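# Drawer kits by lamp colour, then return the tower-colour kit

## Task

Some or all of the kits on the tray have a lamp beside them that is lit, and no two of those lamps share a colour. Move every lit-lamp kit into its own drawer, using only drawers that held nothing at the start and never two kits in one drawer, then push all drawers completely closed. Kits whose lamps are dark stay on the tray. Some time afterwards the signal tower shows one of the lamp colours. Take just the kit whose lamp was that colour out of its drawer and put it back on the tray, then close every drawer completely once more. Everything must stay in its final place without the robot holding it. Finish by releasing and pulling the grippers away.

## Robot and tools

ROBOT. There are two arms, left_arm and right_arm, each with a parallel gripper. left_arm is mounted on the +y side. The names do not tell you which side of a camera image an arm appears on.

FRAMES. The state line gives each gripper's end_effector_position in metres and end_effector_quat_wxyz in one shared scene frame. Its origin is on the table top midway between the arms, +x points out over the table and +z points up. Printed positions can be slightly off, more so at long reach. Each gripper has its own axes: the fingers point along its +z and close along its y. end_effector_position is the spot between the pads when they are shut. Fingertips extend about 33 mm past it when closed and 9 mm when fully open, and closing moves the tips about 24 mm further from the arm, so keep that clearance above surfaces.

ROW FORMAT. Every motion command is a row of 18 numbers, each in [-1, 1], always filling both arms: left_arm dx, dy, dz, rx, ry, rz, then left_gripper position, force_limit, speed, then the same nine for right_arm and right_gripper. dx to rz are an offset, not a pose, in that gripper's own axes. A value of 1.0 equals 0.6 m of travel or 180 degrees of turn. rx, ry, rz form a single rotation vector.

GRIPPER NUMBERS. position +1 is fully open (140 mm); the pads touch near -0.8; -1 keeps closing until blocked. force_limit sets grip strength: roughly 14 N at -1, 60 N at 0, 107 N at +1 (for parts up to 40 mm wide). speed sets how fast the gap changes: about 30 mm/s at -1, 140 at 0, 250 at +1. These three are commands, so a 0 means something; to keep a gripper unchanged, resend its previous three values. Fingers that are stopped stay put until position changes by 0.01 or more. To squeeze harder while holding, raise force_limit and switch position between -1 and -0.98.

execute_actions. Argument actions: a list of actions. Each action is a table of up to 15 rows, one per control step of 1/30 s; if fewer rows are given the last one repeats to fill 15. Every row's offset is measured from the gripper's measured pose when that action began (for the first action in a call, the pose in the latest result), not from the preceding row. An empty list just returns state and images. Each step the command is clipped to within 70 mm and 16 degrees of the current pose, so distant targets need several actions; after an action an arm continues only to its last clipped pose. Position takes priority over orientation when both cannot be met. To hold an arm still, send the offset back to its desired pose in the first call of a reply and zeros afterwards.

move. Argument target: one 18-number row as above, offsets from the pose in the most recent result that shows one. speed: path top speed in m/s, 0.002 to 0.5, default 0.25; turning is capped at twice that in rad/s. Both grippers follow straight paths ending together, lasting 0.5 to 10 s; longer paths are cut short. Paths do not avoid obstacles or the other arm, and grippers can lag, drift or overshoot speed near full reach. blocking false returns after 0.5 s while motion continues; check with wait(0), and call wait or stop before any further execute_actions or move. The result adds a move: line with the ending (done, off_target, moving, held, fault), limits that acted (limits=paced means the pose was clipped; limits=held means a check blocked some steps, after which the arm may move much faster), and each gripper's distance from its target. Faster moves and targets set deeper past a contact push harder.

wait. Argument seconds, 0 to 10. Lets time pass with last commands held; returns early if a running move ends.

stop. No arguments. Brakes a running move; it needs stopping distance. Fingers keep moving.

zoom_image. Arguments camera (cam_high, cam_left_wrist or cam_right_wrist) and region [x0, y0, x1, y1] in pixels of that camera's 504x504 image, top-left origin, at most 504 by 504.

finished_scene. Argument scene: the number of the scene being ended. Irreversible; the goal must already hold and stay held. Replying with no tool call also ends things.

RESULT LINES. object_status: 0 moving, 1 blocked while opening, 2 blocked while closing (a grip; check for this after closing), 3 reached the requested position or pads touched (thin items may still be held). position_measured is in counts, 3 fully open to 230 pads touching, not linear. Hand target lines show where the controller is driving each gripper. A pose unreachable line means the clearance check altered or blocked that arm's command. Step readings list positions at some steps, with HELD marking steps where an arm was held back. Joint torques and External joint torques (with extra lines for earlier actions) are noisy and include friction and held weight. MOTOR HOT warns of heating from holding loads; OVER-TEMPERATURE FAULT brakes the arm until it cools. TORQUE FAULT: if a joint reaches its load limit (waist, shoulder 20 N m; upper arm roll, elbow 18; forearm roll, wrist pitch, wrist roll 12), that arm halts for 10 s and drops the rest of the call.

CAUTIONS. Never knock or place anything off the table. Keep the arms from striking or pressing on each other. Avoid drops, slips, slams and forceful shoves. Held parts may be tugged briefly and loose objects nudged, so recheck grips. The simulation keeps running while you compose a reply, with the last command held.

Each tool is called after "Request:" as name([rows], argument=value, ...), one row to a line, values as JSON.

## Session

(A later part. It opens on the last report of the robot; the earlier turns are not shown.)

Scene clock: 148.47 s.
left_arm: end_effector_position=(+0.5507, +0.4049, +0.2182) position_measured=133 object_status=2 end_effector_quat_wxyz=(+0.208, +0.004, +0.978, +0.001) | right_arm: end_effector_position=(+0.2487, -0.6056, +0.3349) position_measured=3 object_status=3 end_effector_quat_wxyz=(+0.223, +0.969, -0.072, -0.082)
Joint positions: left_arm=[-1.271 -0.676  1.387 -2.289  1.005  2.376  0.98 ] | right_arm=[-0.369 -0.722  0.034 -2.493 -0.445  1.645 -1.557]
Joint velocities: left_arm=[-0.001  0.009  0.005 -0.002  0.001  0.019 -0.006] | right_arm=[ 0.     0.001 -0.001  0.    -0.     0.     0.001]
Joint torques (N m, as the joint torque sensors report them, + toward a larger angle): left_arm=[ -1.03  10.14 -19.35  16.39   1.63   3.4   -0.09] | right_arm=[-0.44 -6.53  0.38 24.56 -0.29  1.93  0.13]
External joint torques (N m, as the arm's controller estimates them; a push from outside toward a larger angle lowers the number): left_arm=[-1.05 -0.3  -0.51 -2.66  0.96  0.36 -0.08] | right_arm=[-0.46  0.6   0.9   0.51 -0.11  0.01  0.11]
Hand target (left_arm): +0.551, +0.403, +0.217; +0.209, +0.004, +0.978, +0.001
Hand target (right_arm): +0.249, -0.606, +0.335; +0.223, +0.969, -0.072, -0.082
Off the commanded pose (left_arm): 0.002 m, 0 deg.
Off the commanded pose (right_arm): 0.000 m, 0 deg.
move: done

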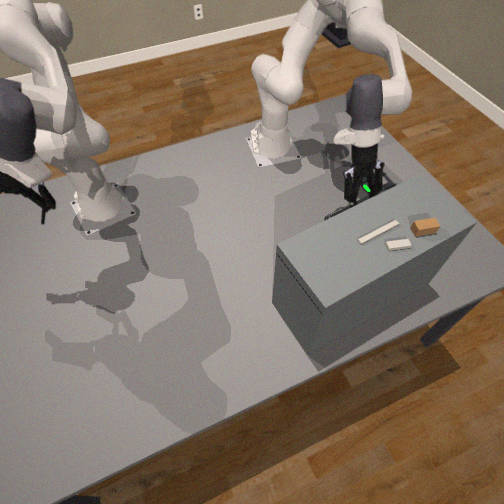

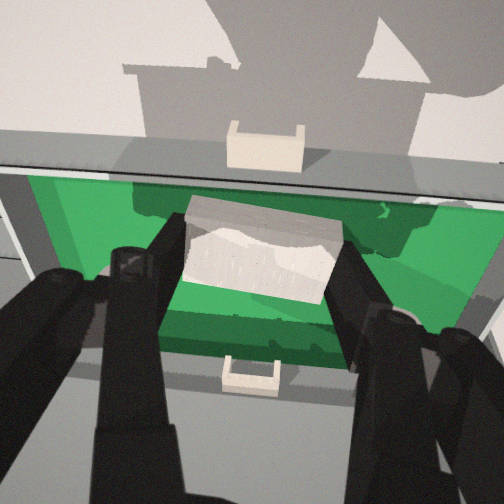

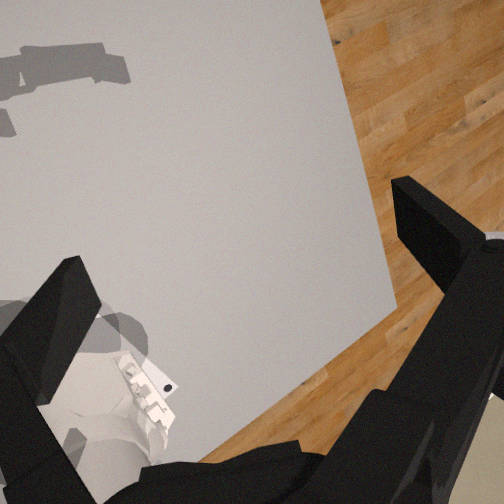

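Request:
move(target=[0,0,0,0,0,0,0.25,0,-0.5,0,0,0,0,0,0,1,0,0])

Request:
move(target=[0,0,-0.117,0,0,0,0.25,0,-0.5,0,0,0,0,0,0,1,0,0], speed=0.1)

Request:
move(target=[0.14,-0.004,-0.037,0,0,0,0.1,0,0,0,0,0,0,0,0,1,0,0], speed=0.15)

Request:
move(target=[0.015,0,0.04,0,-0.133,0,0.1,0,0,0,0,0,0,0,0,1,0,0], speed=0.15)

Scene clock: 152.23 s.
left_arm: end_effector_position=(+0.5510, +0.4047, +0.2181) position_measured=98 object_status=3 end_effector_quat_wxyz=(+0.208, +0.003, +0.978, +0.001) | right_arm: end_effector_position=(+0.2487, -0.6056, +0.3349) position_measured=3 object_status=3 end_effector_quat_wxyz=(+0.223, +0.969, -0.072, -0.082)
Joint positions: left_arm=[-1.271 -0.676  1.388 -2.289  1.005  2.379  0.978] | right_arm=[-0.369 -0.722  0.034 -2.493 -0.445  1.645 -1.557]
Joint velocities: left_arm=[ 0.001  0.001  0.    -0.001  0.001 -0.001 -0.   ] | right_arm=[-0.    -0.001 -0.     0.     0.001  0.001  0.002]
Joint torques (N m, as the joint torque sensors report them, + toward a larger angle): left_arm=[  0.28  10.14 -21.12  18.49   0.42   2.68   0.21] | right_arm=[-0.47 -6.25  0.49 24.49 -0.32  1.91  0.13]
External joint torques (N m, as the arm's controller estimates them; a push from outside toward a larger angle lowers the number): left_arm=[ 0.25 -0.35 -2.38 -0.53 -0.25 -0.35  0.22] | right_arm=[-0.4   0.88  1.13  0.44 -0.13 -0.01  0.11]
Hand target (left_arm): +0.551, +0.405, +0.218; +0.208, +0.004, +0.978, +0.001
Hand target (right_arm): +0.249, -0.606, +0.335; +0.223, +0.969, -0.072, -0.082
Off the commanded pose (left_arm): 0.000 m, 0 deg.
Off the commanded pose (right_arm): 0.000 m, 0 deg.
move: done

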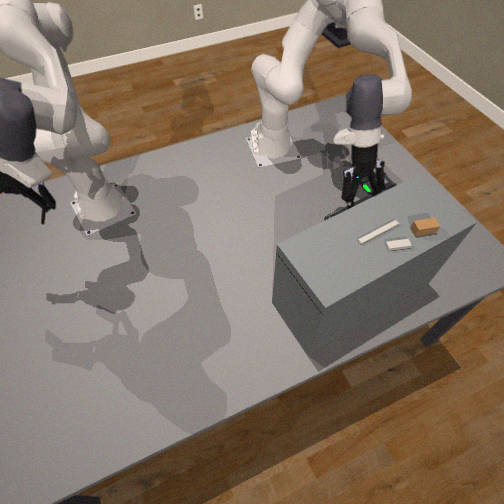

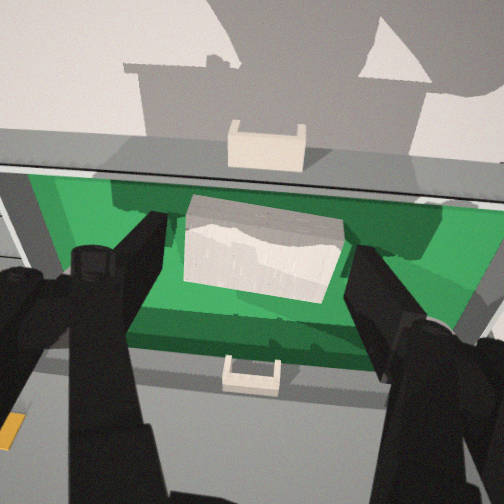

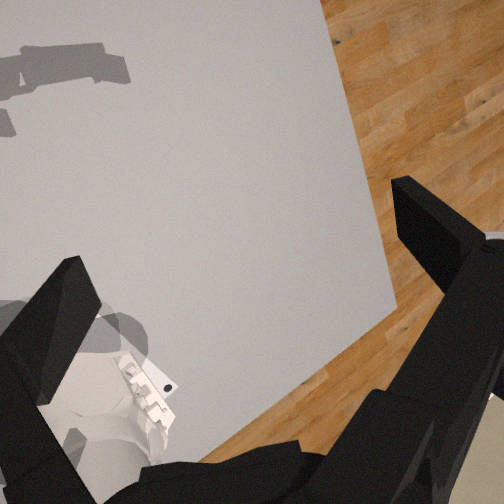

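Scene clock: 153.53 s.
left_arm: end_effector_position=(+0.5239, +0.4065, +0.2826) position_measured=98 object_status=3 end_effector_quat_wxyz=(+0.210, -0.000, +0.978, +0.001) | right_arm: end_effector_position=(+0.2487, -0.6056, +0.3349) position_measured=3 object_status=3 end_effector_quat_wxyz=(+0.223, +0.969, -0.072, -0.082)
Joint positions: left_arm=[-1.106 -0.753  1.147 -2.295  0.933  2.219  1.015] | right_arm=[-0.369 -0.722  0.034 -2.493 -0.445  1.645 -1.557]
Joint velocities: left_arm=[-0.001 -0.008  0.001  0.001  0.    -0.016  0.005] | right_arm=[ 0.    -0.001 -0.     0.     0.    -0.     0.002]
Joint torques (N m, as the joint torque sensors report them, + toward a larger angle): left_arm=[  0.97   5.69 -21.69  19.28   0.19   2.59   0.32] | right_arm=[-0.33 -6.35  0.59 24.4  -0.25  1.93  0.13]
External joint torques (N m, as the arm's controller estimates them; a push from outside toward a larger angle lowers the number): left_arm=[ 0.96 -1.42 -2.63 -0.45 -0.66 -0.48  0.33] | right_arm=[-0.34  0.75  1.12  0.31 -0.07  0.    0.11]
Hand target (left_arm): +0.522, +0.407, +0.282; +0.208, +0.001, +0.978, +0.001
Hand target (right_arm): +0.249, -0.606, +0.335; +0.223, +0.969, -0.072, -0.082
Off the commanded pose (left_arm): 0.002 m, 0 deg.
Off the commanded pose (right_arm): 0.000 m, 0 deg.
move: done

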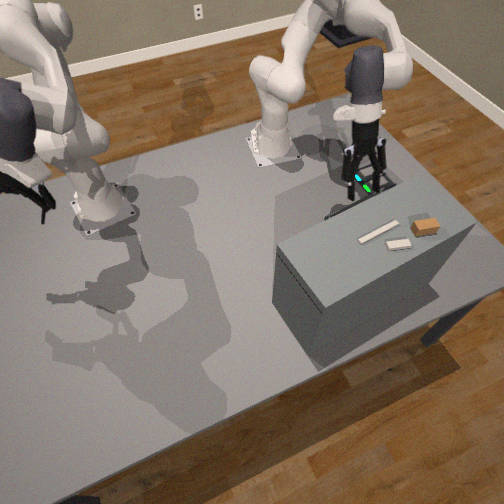

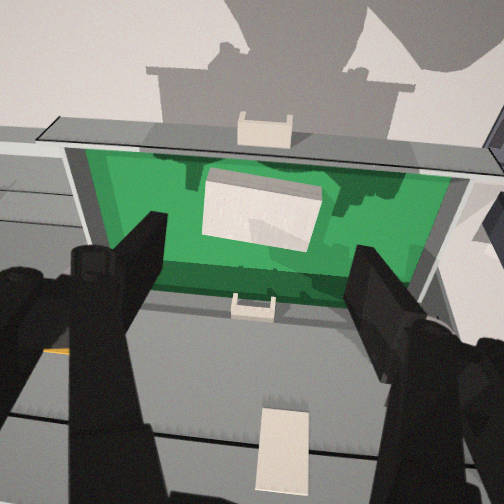

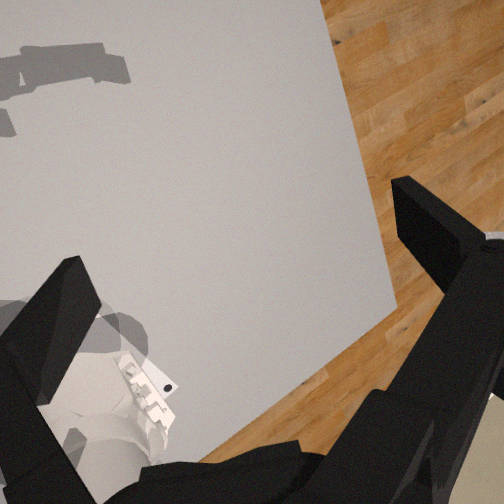

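Scene clock: 154.57 s.
left_arm: end_effector_position=(+0.4397, +0.4059, +0.2688) position_measured=117 object_status=3 end_effector_quat_wxyz=(+0.210, +0.002, +0.978, +0.001) | right_arm: end_effector_position=(+0.2487, -0.6056, +0.3349) position_measured=3 object_status=3 end_effector_quat_wxyz=(+0.223, +0.969, -0.072, -0.082)
Joint positions: left_arm=[-0.835 -0.918  0.94  -2.554  0.964  2.183  0.983] | right_arm=[-0.369 -0.722  0.034 -2.493 -0.445  1.645 -1.557]
Joint velocities: left_arm=[ 0.01   0.    -0.009 -0.003  0.     0.    -0.005] | right_arm=[ 0.001 -0.    -0.001  0.002  0.001 -0.001  0.001]
Joint torques (N m, as the joint torque sensors report them, + toward a larger angle): left_arm=[  2.32   3.91 -18.53  17.59   0.41   2.7   -0.25] | right_arm=[-0.47 -6.28  0.39 24.4  -0.27  1.92  0.13]
External joint torques (N m, as the arm's controller estimates them; a push from outside toward a larger angle lowers the number): left_arm=[ 2.39 -0.98 -1.01 -1.82 -0.47 -0.38 -0.24] | right_arm=[-0.48  0.89  0.93  0.26 -0.08 -0.01  0.11]
Hand target (left_arm): +0.438, +0.406, +0.268; +0.209, -0.001, +0.978, +0.002
Hand target (right_arm): +0.249, -0.606, +0.335; +0.223, +0.969, -0.072, -0.082
Off the commanded pose (left_arm): 0.002 m, 0 deg.
Off the commanded pose (right_arm): 0.000 m, 0 deg.
move: done

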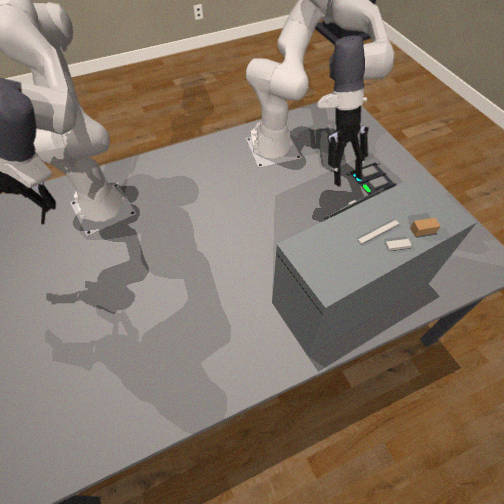

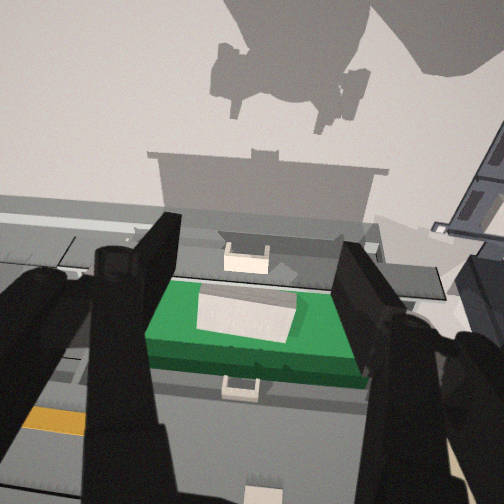

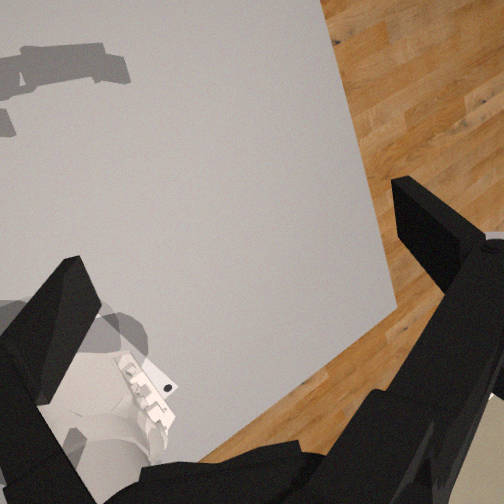

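Scene clock: 156.97 s.
left_arm: end_effector_position=(+0.4422, +0.4092, +0.2422) position_measured=117 object_status=3 end_effector_quat_wxyz=(+0.408, +0.006, +0.913, +0.005) | right_arm: end_effector_position=(+0.2487, -0.6056, +0.3349) position_measured=3 object_status=3 end_effector_quat_wxyz=(+0.223, +0.969, -0.072, -0.082)
Joint positions: left_arm=[-0.607 -0.996  1.095 -2.852  1.743  2.65   0.545] | right_arm=[-0.369 -0.722  0.034 -2.493 -0.445  1.645 -1.557]
Joint velocities: left_arm=[-0.     0.001  0.    -0.001  0.008 -0.    -0.041] | right_arm=[-0.001  0.001  0.     0.001  0.001 -0.     0.   ]
Joint torques (N m, as the joint torque sensors report them, + toward a larger angle): left_arm=[ -0.45   3.58 -16.03  13.45   0.91   2.5   -0.15] | right_arm=[-0.56 -6.62  0.36 24.48 -0.29  1.91  0.14]
External joint torques (N m, as the arm's controller estimates them; a push from outside toward a larger angle lowers the number): left_arm=[-0.46 -1.53 -0.89 -1.98  1.09 -0.05 -0.13] | right_arm=[-0.54  0.48  0.92  0.4  -0.1  -0.02  0.12]
Hand target (left_arm): +0.442, +0.407, +0.241; +0.408, +0.001, +0.913, +0.002
Hand target (right_arm): +0.249, -0.606, +0.335; +0.223, +0.969, -0.072, -0.082
Off the commanded pose (left_arm): 0.003 m, 1 deg.
Off the commanded pose (right_arm): 0.000 m, 0 deg.
move: done

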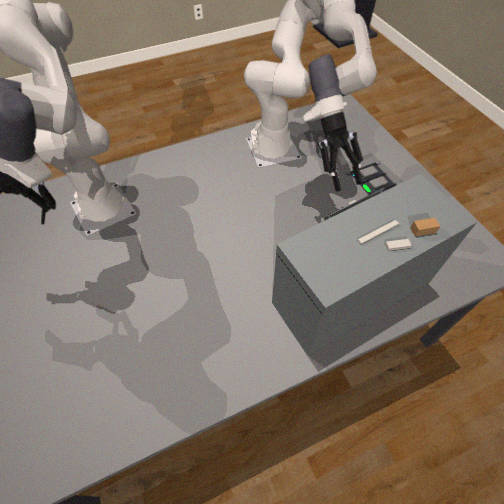

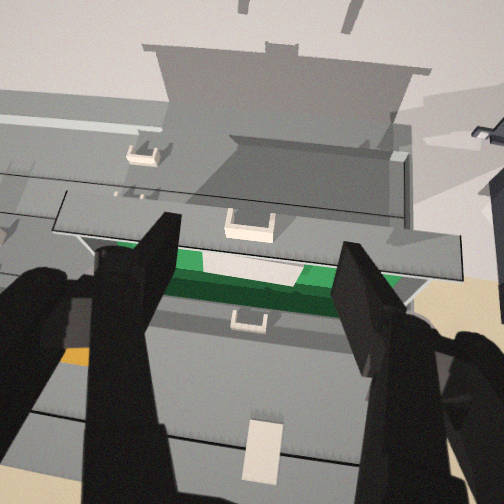

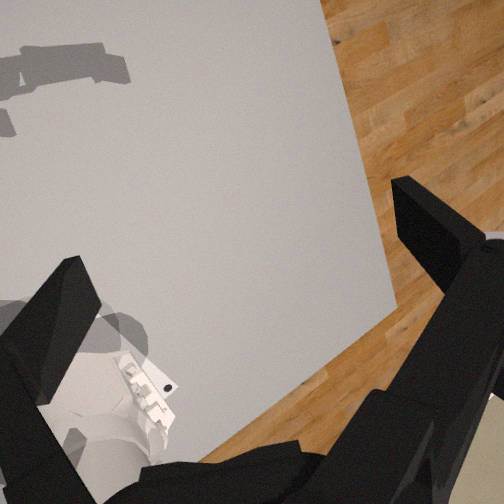

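Request:
move(target=[0,-0.012,0.079,0,0,0,0.1,0,0,0,0,0,0,0,0,1,0,0], speed=0.07)

Request:
move(target=[0,0,0,0,0,0,-1,0,0,0,0,0,0,0,0,1,0,0])

Scene clock: 159.90 s.
left_arm: end_effector_position=(+0.4775, +0.3996, +0.2117) position_measured=117 object_status=3 end_effector_quat_wxyz=(+0.409, +0.012, +0.912, +0.005) | right_arm: end_effector_position=(+0.2487, -0.6056, +0.3349) position_measured=3 object_status=3 end_effector_quat_wxyz=(+0.223, +0.969, -0.072, -0.082)
Joint positions: left_arm=[-0.842 -0.937  1.272 -2.747  1.958  2.626  0.365] | right_arm=[-0.369 -0.722  0.034 -2.493 -0.445  1.645 -1.557]
Joint velocities: left_arm=[-0.001 -0.004  0.001 -0.002  0.009 -0.012 -0.035] | right_arm=[ 0.001  0.001 -0.     0.001  0.001  0.     0.002]
Joint torques (N m, as the joint torque sensors report them, + toward a larger angle): left_arm=[ -1.34   5.12 -15.8   14.2    0.76   1.83  -0.16] | right_arm=[-0.44 -6.32  0.57 24.35 -0.31  1.94  0.11]
External joint torques (N m, as the arm's controller estimates them; a push from outside toward a larger angle lowers the number): left_arm=[-1.33 -1.77  1.5   0.55  1.02 -0.43 -0.14] | right_arm=[-0.41  0.73  1.15  0.3  -0.12  0.02  0.09]
Hand target (left_arm): +0.479, +0.401, +0.212; +0.410, +0.006, +0.912, +0.004
Hand target (right_arm): +0.249, -0.606, +0.335; +0.223, +0.969, -0.072, -0.082
Off the commanded pose (left_arm): 0.003 m, 1 deg.
Off the commanded pose (right_arm): 0.000 m, 0 deg.
move: done

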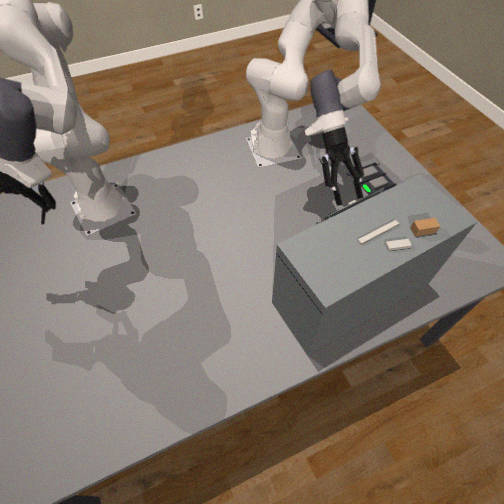

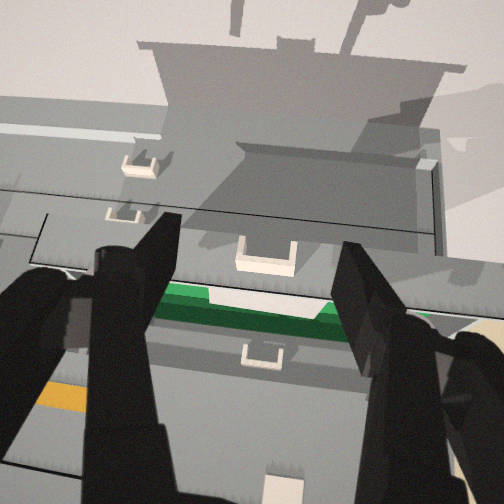

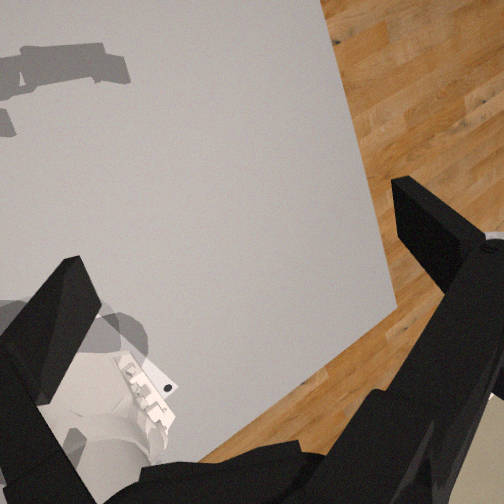

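Scene clock: 160.47 s.
left_arm: end_effector_position=(+0.4786, +0.4041, +0.2121) position_measured=196 object_status=2 end_effector_quat_wxyz=(+0.409, +0.009, +0.912, +0.008) | right_arm: end_effector_position=(+0.2487, -0.6056, +0.3349) position_measured=3 object_status=3 end_effector_quat_wxyz=(+0.223, +0.969, -0.072, -0.082)
Joint positions: left_arm=[-0.84  -0.937  1.273 -2.744  1.958  2.621  0.365] | right_arm=[-0.369 -0.722  0.034 -2.493 -0.445  1.645 -1.557]
Joint velocities: left_arm=[ 0.001  0.001 -0.    -0.001 -0.001  0.     0.   ] | right_arm=[ 0.    -0.001 -0.     0.     0.001 -0.     0.   ]
Joint torques (N m, as the joint torque sensors report them, + toward a larger angle): left_arm=[ -2.11   6.28 -17.55  11.09  -0.33   2.86   0.22] | right_arm=[-0.44 -6.38  0.51 24.2  -0.25  1.91  0.12]
External joint torques (N m, as the arm's controller estimates them; a push from outside toward a larger angle lowers the number): left_arm=[-2.04 -0.65 -0.13 -2.63 -0.08  0.61  0.24] | right_arm=[-0.42  0.82  1.08  0.09 -0.07 -0.01  0.1 ]
Hand target (left_arm): +0.477, +0.400, +0.212; +0.409, +0.012, +0.912, +0.005
Hand target (right_arm): +0.249, -0.606, +0.335; +0.223, +0.969, -0.072, -0.082
Off the commanded pose (left_arm): 0.005 m, 1 deg.
Off the commanded pose (right_arm): 0.000 m, 0 deg.
move: off_target (left_arm)

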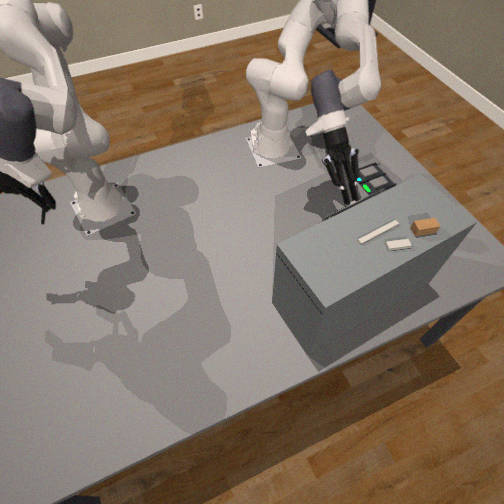

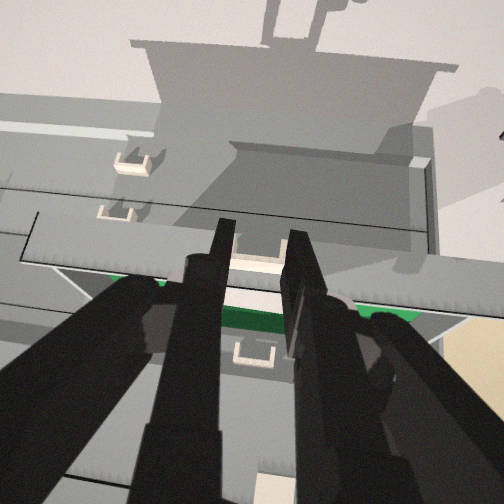

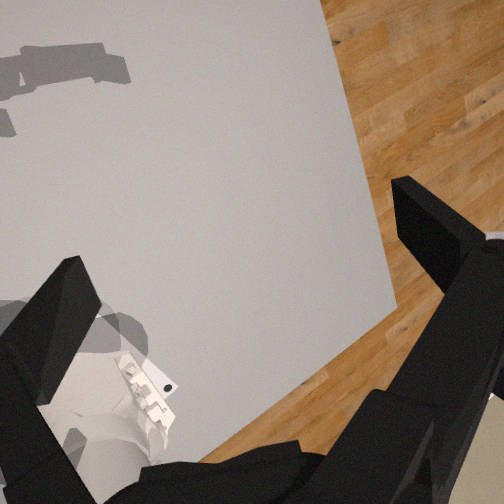

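Request:
move(target=[-0.129,0.02,0.143,0,-0.04,0,-1,0,0,0,0,0,0,0,0,1,0,0], speed=0.05)

Scene clock: 164.07 s.
left_arm: end_effector_position=(+0.5912, +0.4175, +0.2129) position_measured=197 object_status=2 end_effector_quat_wxyz=(+0.465, +0.006, +0.885, +0.009) | right_arm: end_effector_position=(+0.2487, -0.6056, +0.3349) position_measured=3 object_status=3 end_effector_quat_wxyz=(+0.223, +0.969, -0.072, -0.082)
Joint positions: left_arm=[-1.243 -1.053  1.545 -2.45   2.249  2.541  0.244] | right_arm=[-0.369 -0.722  0.034 -2.493 -0.445  1.645 -1.557]
Joint velocities: left_arm=[-0.003 -0.02   0.004  0.001  0.012 -0.009 -0.002] | right_arm=[-0.001 -0.     0.    -0.    -0.001 -0.     0.002]
Joint torques (N m, as the joint torque sensors report them, + toward a larger angle): left_arm=[ -7.92  11.44 -23.82  13.68   1.72   1.86  -0.27] | right_arm=[-0.47 -6.36  0.62 24.57 -0.29  1.94  0.12]
External joint torques (N m, as the arm's controller estimates them; a push from outside toward a larger angle lowers the number): left_arm=[-7.96 -4.72  0.57  3.2   1.91  0.03 -0.25] | right_arm=[-0.46  0.73  1.16  0.53 -0.11  0.02  0.1 ]
Hand target (left_arm): +0.595, +0.414, +0.215; +0.469, +0.006, +0.883, +0.007
Hand target (right_arm): +0.249, -0.606, +0.335; +0.223, +0.969, -0.072, -0.082
Off the commanded pose (left_arm): 0.004 m, 0 deg.
Off the commanded pose (right_arm): 0.000 m, 0 deg.
move: off_target (left_arm)

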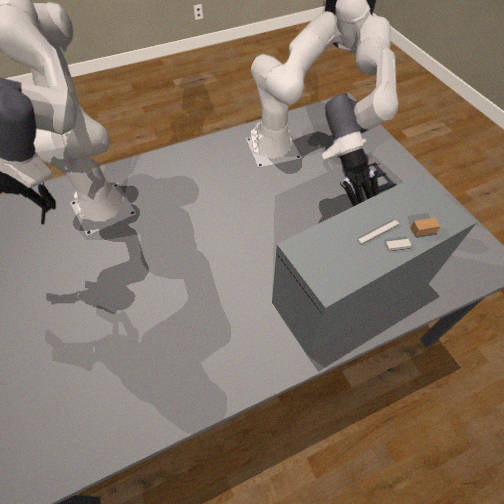

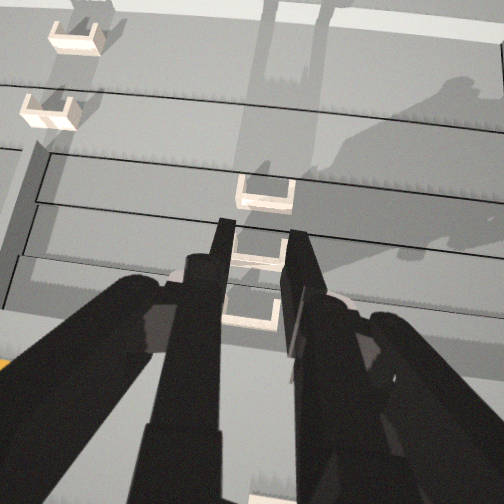

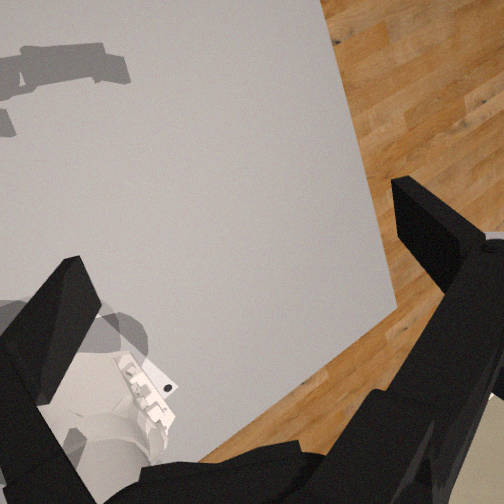

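Request:
move(target=[0,0,-0.05,0,0,0,0.1,0,0,0,0,0,0,0,0,1,0,0], speed=0.04)

Request:
move(target=[-0.041,0.004,-0.029,0,0,0,0.1,0,0,0,0,0,0,0,0,1,0,0], speed=0.07)

Request:
move(target=[0,0,0.046,0,0,0,0.1,0,0,0,0,0,0,0,0,1,0,0], speed=0.05)

Scene clock: 166.77 s.
left_arm: end_effector_position=(+0.5678, +0.4192, +0.2296) position_measured=117 object_status=3 end_effector_quat_wxyz=(+0.466, +0.003, +0.885, +0.010) | right_arm: end_effector_position=(+0.2487, -0.6056, +0.3349) position_measured=3 object_status=3 end_effector_quat_wxyz=(+0.223, +0.969, -0.072, -0.082)
Joint positions: left_arm=[-1.138 -1.032  1.466 -2.52   2.198  2.554  0.259] | right_arm=[-0.369 -0.722  0.034 -2.493 -0.445  1.645 -1.557]
Joint velocities: left_arm=[ 0.005  0.004 -0.003 -0.004 -0.009  0.008  0.01 ] | right_arm=[ 0.001 -0.    -0.    -0.001  0.     0.    -0.   ]
Joint torques (N m, as the joint torque sensors report them, + toward a larger angle): left_arm=[  2.48  12.7  -25.94   8.93  -1.39   2.2    0.36] | right_arm=[-0.43 -6.32  0.52 24.5  -0.26  1.9   0.14]
External joint torques (N m, as the arm's controller estimates them; a push from outside toward a larger angle lowers the number): left_arm=[ 2.54 -0.82 -3.09 -2.36 -1.16  0.32  0.39] | right_arm=[-0.44  0.79  1.08  0.46 -0.08 -0.02  0.12]
Hand target (left_arm): +0.566, +0.418, +0.230; +0.465, +0.006, +0.885, +0.009
Hand target (right_arm): +0.249, -0.606, +0.335; +0.223, +0.969, -0.072, -0.082
Off the commanded pose (left_arm): 0.002 m, 0 deg.
Off the commanded pose (right_arm): 0.000 m, 0 deg.
move: done

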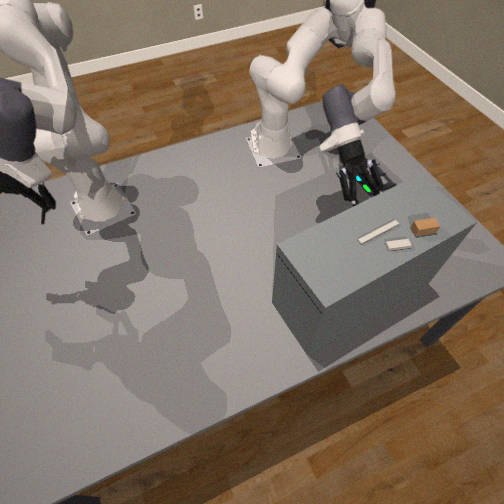

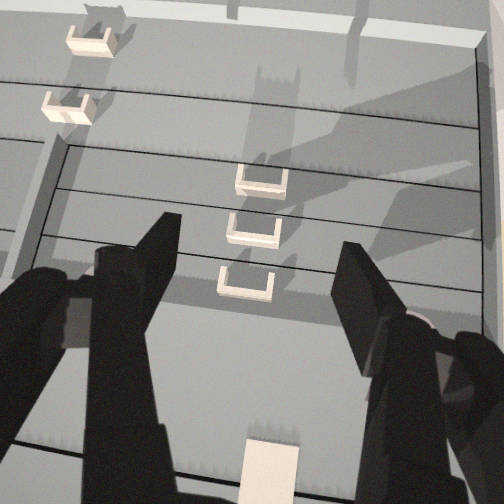

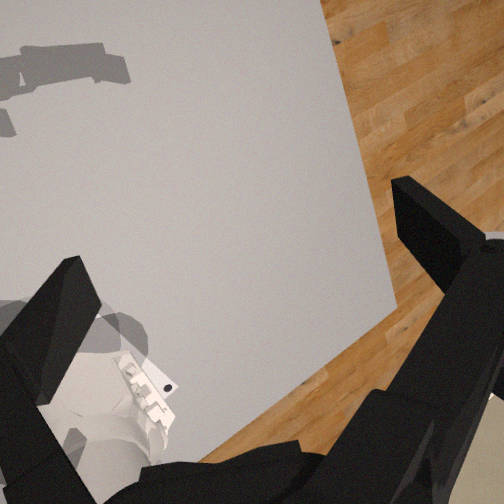

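Scene clock: 167.53 s.
left_arm: end_effector_position=(+0.5671, +0.4202, +0.2579) position_measured=117 object_status=3 end_effector_quat_wxyz=(+0.465, -0.001, +0.885, +0.008) | right_arm: end_effector_position=(+0.2487, -0.6056, +0.3349) position_measured=3 object_status=3 end_effector_quat_wxyz=(+0.223, +0.969, -0.072, -0.082)
Joint positions: left_arm=[-1.094 -0.995  1.392 -2.515  2.087  2.576  0.304] | right_arm=[-0.369 -0.722  0.034 -2.493 -0.445  1.645 -1.557]
Joint velocities: left_arm=[ 0.003  0.015 -0.002 -0.    -0.03   0.019  0.037] | right_arm=[ 0.001 -0.    -0.    -0.    -0.    -0.001  0.   ]
Joint torques (N m, as the joint torque sensors report them, + toward a larger angle): left_arm=[  1.34  11.82 -24.13  13.82  -1.41   2.39   0.25] | right_arm=[-0.53 -6.32  0.5  24.47 -0.3   1.9   0.11]
External joint torques (N m, as the arm's controller estimates them; a push from outside toward a larger angle lowers the number): left_arm=[ 1.4  -0.19 -2.07  0.96 -1.16  0.43  0.27] | right_arm=[-0.54  0.78  1.05  0.41 -0.11 -0.02  0.09]
Hand target (left_arm): +0.567, +0.421, +0.260; +0.465, +0.004, +0.885, +0.009
Hand target (right_arm): +0.249, -0.606, +0.335; +0.223, +0.969, -0.072, -0.082
Off the commanded pose (left_arm): 0.002 m, 1 deg.
Off the commanded pose (right_arm): 0.000 m, 0 deg.
move: done

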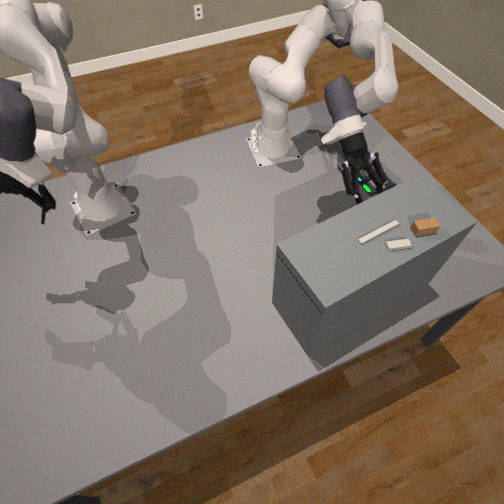

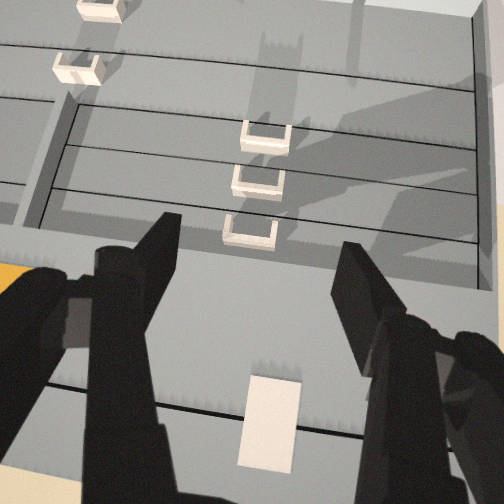

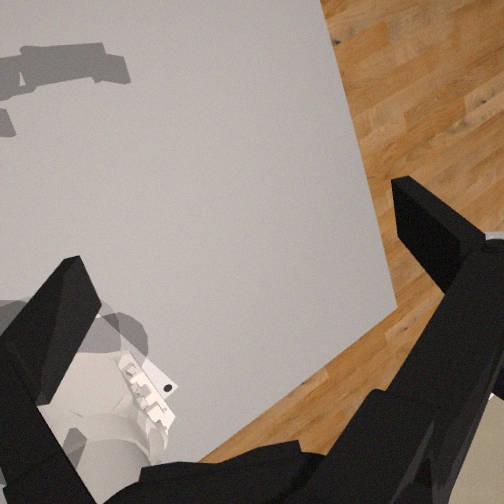

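Scene clock: 178.10 s.
left_arm: end_effector_position=(+0.5763, +0.4186, +0.2511) position_measured=117 object_status=3 end_effector_quat_wxyz=(+0.467, -0.003, +0.884, +0.004) | right_arm: end_effector_position=(+0.2487, -0.6056, +0.3349) position_measured=3 object_status=3 end_effector_quat_wxyz=(+0.223, +0.969, -0.072, -0.082)
Joint positions: left_arm=[-1.138 -1.001  1.429 -2.489  2.121  2.575  0.278] | right_arm=[-0.369 -0.722  0.034 -2.493 -0.445  1.645 -1.557]
Joint velocities: left_arm=[-0.001 -0.001  0.    -0.001  0.    -0.     0.001] | right_arm=[ 0.001 -0.001 -0.    -0.     0.     0.    -0.002]
Joint torques (N m, as the joint torque sensors report them, + toward a larger angle): left_arm=[ -3.1   11.85 -21.64  13.28  -0.43   1.87   0.16] | right_arm=[-0.58 -6.35  0.61 24.26 -0.3   1.95  0.15]
External joint torques (N m, as the arm's controller estimates them; a push from outside toward a larger angle lowers the number): left_arm=[-3.   -1.19  1.12  0.83 -0.16 -0.08  0.18] | right_arm=[-0.58  0.75  1.16  0.24 -0.11  0.04  0.13]
Hand target (left_arm): +0.578, +0.418, +0.251; +0.467, -0.002, +0.884, +0.005
Hand target (right_arm): +0.249, -0.606, +0.335; +0.223, +0.969, -0.072, -0.082
Off the commanded pose (left_arm): 0.016 m, 1 deg.
Off the commanded pose (right_arm): 0.000 m, 0 deg.
TORQUE FAULT: the external load on joint 1 (waist) of the left arm reached its load limit, and that arm stopped for 10 seconds. That time counts as 19 of the actions that you can send in this scene. A torque fault stops only its own arm. That arm's remaining commands of this call were not run. That arm's gripper holds where it stopped, with its grip as last carried out, and that arm accepts commands again: back off and push less far. That arm stops again, at the same cost, whenever a joint's load reaches its limit.
move: fault (left_arm)

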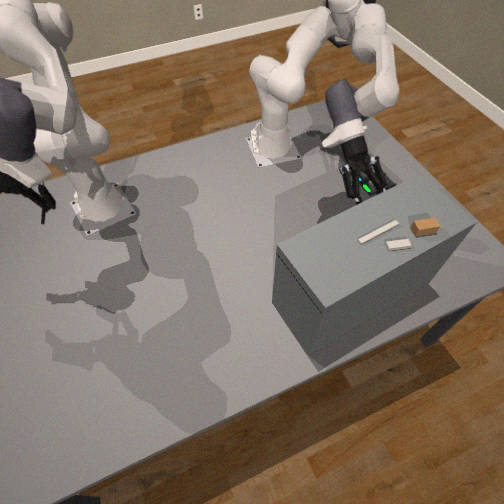

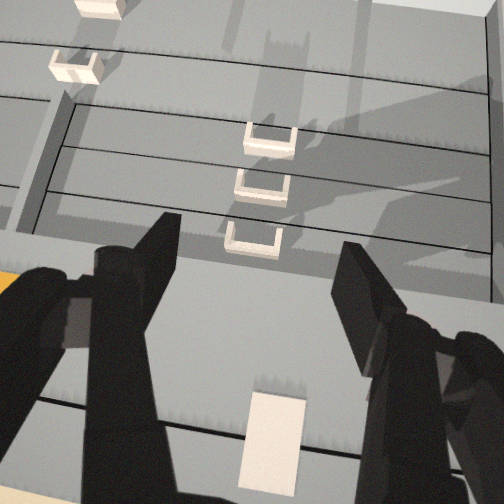

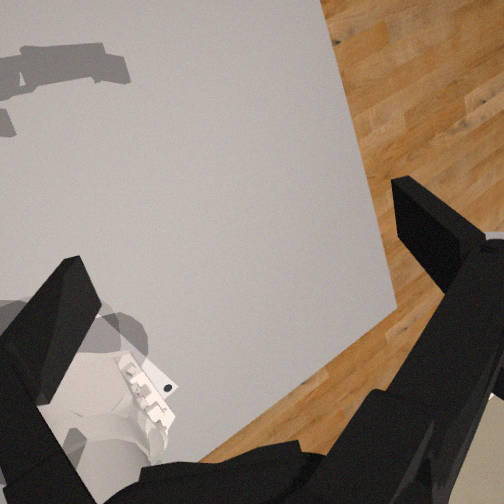

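Request:
move(target=[0,0,-0.13,0,0.1,0,0.1,0,0,0,0,0,0,0,0,1,0,0], speed=0.1)

Request:
move(target=[0,-0.42,0,0,0,0,0.1,0,0,0,0,0,0,0,0,1,0,0], speed=0.15)

Scene clock: 183.27 s.
left_arm: end_effector_position=(+0.5108, +0.4188, +0.2938) position_measured=117 object_status=3 end_effector_quat_wxyz=(+0.321, -0.008, +0.947, +0.003) | right_arm: end_effector_position=(+0.2487, -0.6056, +0.3349) position_measured=3 object_status=3 end_effector_quat_wxyz=(+0.223, +0.969, -0.072, -0.082)
Joint positions: left_arm=[-0.952 -0.959  1.089 -2.507  1.287  2.342  0.815] | right_arm=[-0.369 -0.722  0.034 -2.493 -0.445  1.645 -1.557]
Joint velocities: left_arm=[-0.002 -0.001 -0.001  0.002 -0.002 -0.007  0.03 ] | right_arm=[ 0.002  0.001  0.    -0.    -0.    -0.    -0.001]
Joint torques (N m, as the joint torque sensors report them, + toward a larger angle): left_arm=[ -1.09   5.57 -22.35  18.29  -0.46   2.58   0.21] | right_arm=[-0.55 -6.42  0.41 24.18 -0.28  1.89  0.12]
External joint torques (N m, as the arm's controller estimates them; a push from outside toward a larger angle lowers the number): left_arm=[-1.14 -2.4  -2.24  0.82 -1.15 -0.43  0.23] | right_arm=[-0.62  0.66  0.88  0.13 -0.1  -0.04  0.11]
Hand target (left_arm): +0.511, +0.418, +0.295; +0.320, -0.003, +0.948, +0.004
Hand target (right_arm): +0.249, -0.606, +0.335; +0.223, +0.969, -0.072, -0.082
Off the commanded pose (left_arm): 0.002 m, 1 deg.
Off the commanded pose (right_arm): 0.000 m, 0 deg.
move: done

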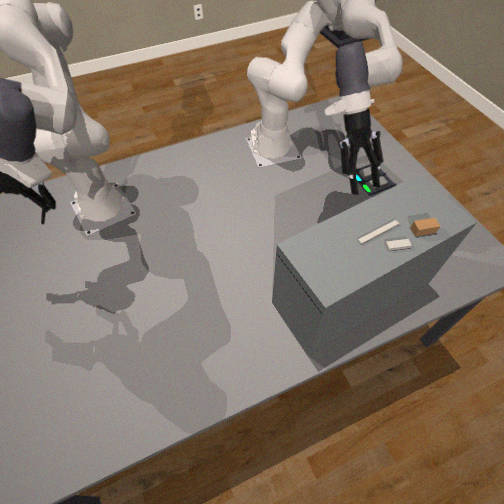

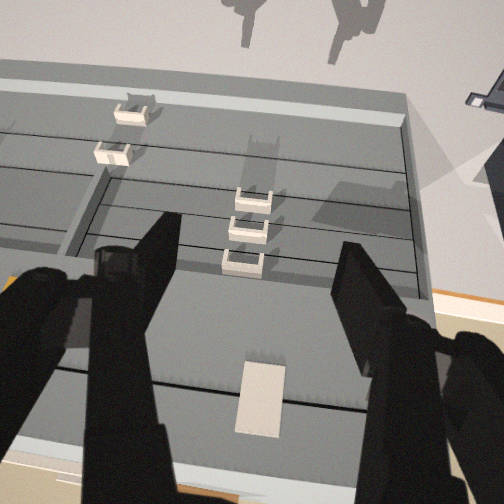

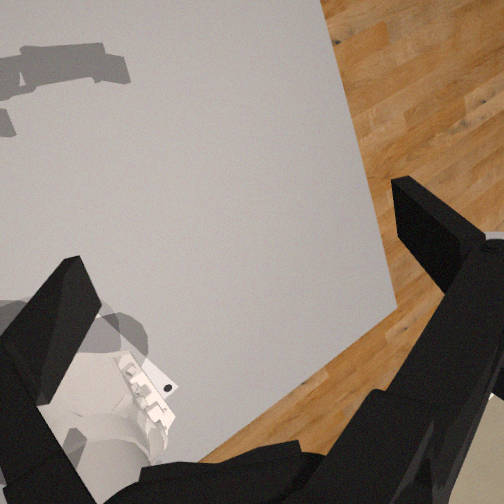

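Scene clock: 185.63 s.
left_arm: end_effector_position=(+0.5115, +0.1606, +0.2990) position_measured=117 object_status=3 end_effector_quat_wxyz=(+0.325, +0.003, +0.946, +0.002) | right_arm: end_effector_position=(+0.2487, -0.6056, +0.3349) position_measured=3 object_status=3 end_effector_quat_wxyz=(+0.223, +0.969, -0.072, -0.082)
Joint positions: left_arm=[-1.322 -0.5    0.945 -2.377  1.144  2.399  0.359] | right_arm=[-0.369 -0.722  0.034 -2.493 -0.445  1.645 -1.557]
Joint velocities: left_arm=[-0.001 -0.     0.     0.001  0.001  0.001 -0.03 ] | right_arm=[0.001 0.001 0.001 0.    0.    0.001 0.002]
Joint torques (N m, as the joint torque sensors report them, + toward a larger angle): left_arm=[ -0.45  -4.13 -11.89  23.94  -0.55   2.9   -0.13] | right_arm=[-0.34 -6.5   0.48 24.49 -0.28  1.92  0.12]
External joint torques (N m, as the arm's controller estimates them; a push from outside toward a larger angle lowers the number): left_arm=[-0.43  0.74 -0.36  1.12 -0.97  0.44 -0.11] | right_arm=[-0.41  0.64  0.94  0.4  -0.11 -0.01  0.1 ]
Hand target (left_arm): +0.512, +0.159, +0.300; +0.325, -0.004, +0.946, -0.002
Hand target (right_arm): +0.249, -0.606, +0.335; +0.223, +0.969, -0.072, -0.082
Off the commanded pose (left_arm): 0.009 m, 1 deg.
Off the commanded pose (right_arm): 0.000 m, 0 deg.
move: off_target (left_arm)

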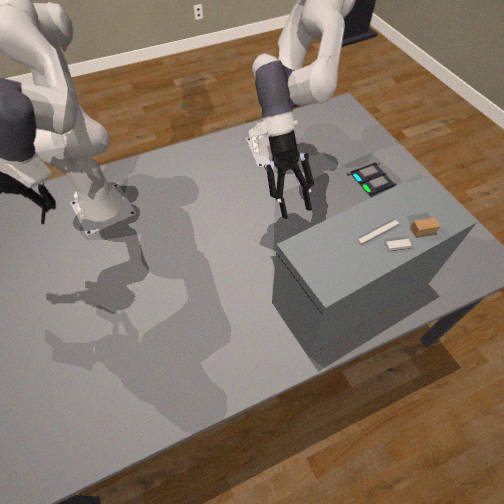

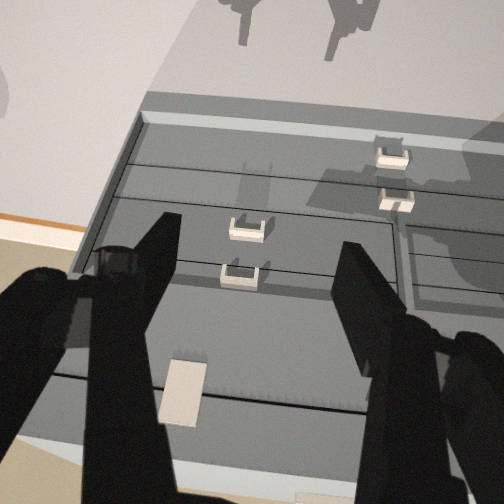

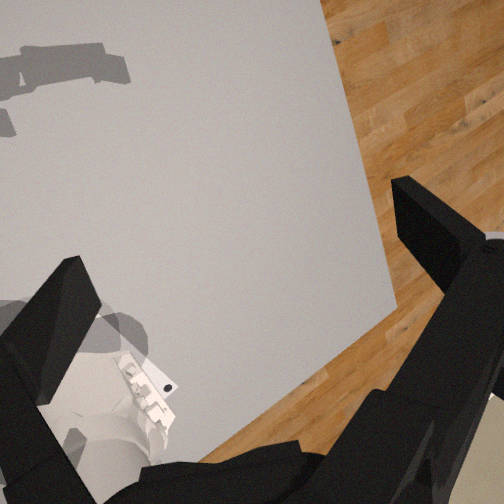

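Request:
move(target=[0,-0.014,0.139,0,-0.09,0,0.1,0,0,0,0,0,0,0,0,1,0,0], speed=0.09)

Scene clock: 190.33 s.
left_arm: end_effector_position=(+0.5617, +0.1477, +0.2317) position_measured=117 object_status=3 end_effector_quat_wxyz=(+0.455, +0.011, +0.891, +0.001) | right_arm: end_effector_position=(+0.2487, -0.6056, +0.3349) position_measured=3 object_status=3 end_effector_quat_wxyz=(+0.223, +0.969, -0.072, -0.082)
Joint positions: left_arm=[-1.363 -0.092  1.126 -2.359  1.873  2.784 -0.456] | right_arm=[-0.369 -0.722  0.034 -2.493 -0.445  1.645 -1.557]
Joint velocities: left_arm=[-0.001  0.002 -0.    -0.001  0.011 -0.    -0.045] | right_arm=[-0.002 -0.    -0.002 -0.002  0.     0.    -0.   ]
Joint torques (N m, as the joint torque sensors report them, + toward a larger angle): left_arm=[ -0.38 -10.93  -3.05  21.62  -0.1    0.74  -0.16] | right_arm=[-0.43 -6.54  0.38 24.32 -0.31  1.91  0.1 ]
External joint torques (N m, as the arm's controller estimates them; a push from outside toward a larger angle lowers the number): left_arm=[-0.3   1.03 -0.62 -0.24  1.13  0.15 -0.14] | right_arm=[-0.35  0.55  1.03  0.29 -0.12  0.    0.08]
Hand target (left_arm): +0.562, +0.147, +0.232; +0.455, +0.007, +0.890, -0.002
Hand target (right_arm): +0.249, -0.606, +0.335; +0.223, +0.969, -0.072, -0.082
Off the commanded pose (left_arm): 0.005 m, 1 deg.
Off the commanded pose (right_arm): 0.000 m, 0 deg.
move: off_target (left_arm)

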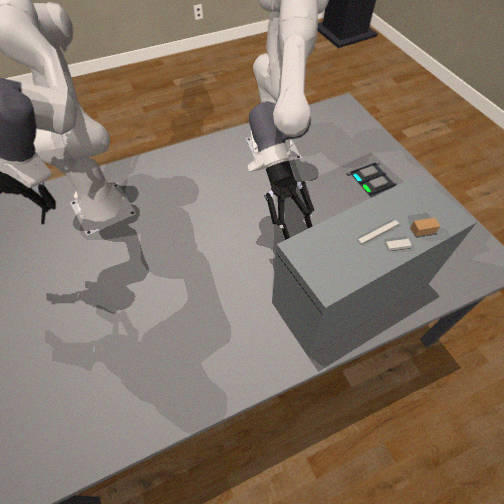

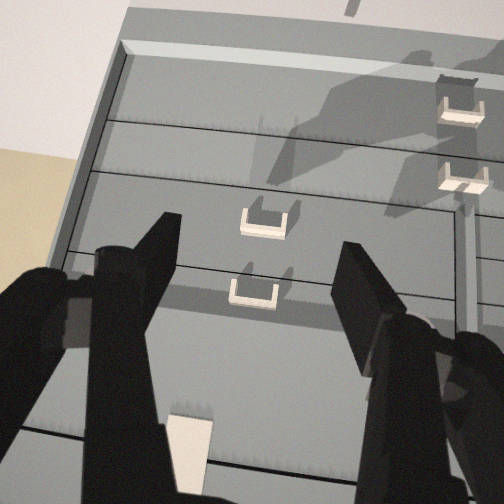

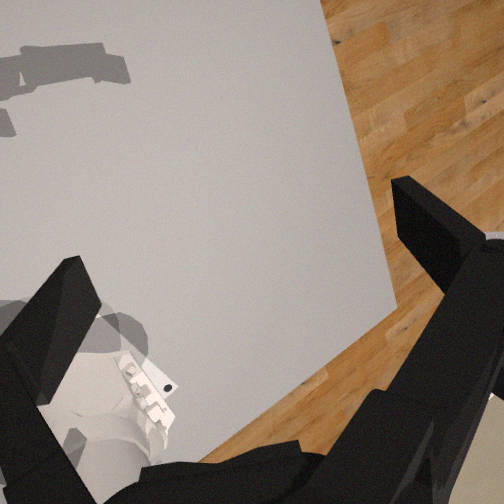

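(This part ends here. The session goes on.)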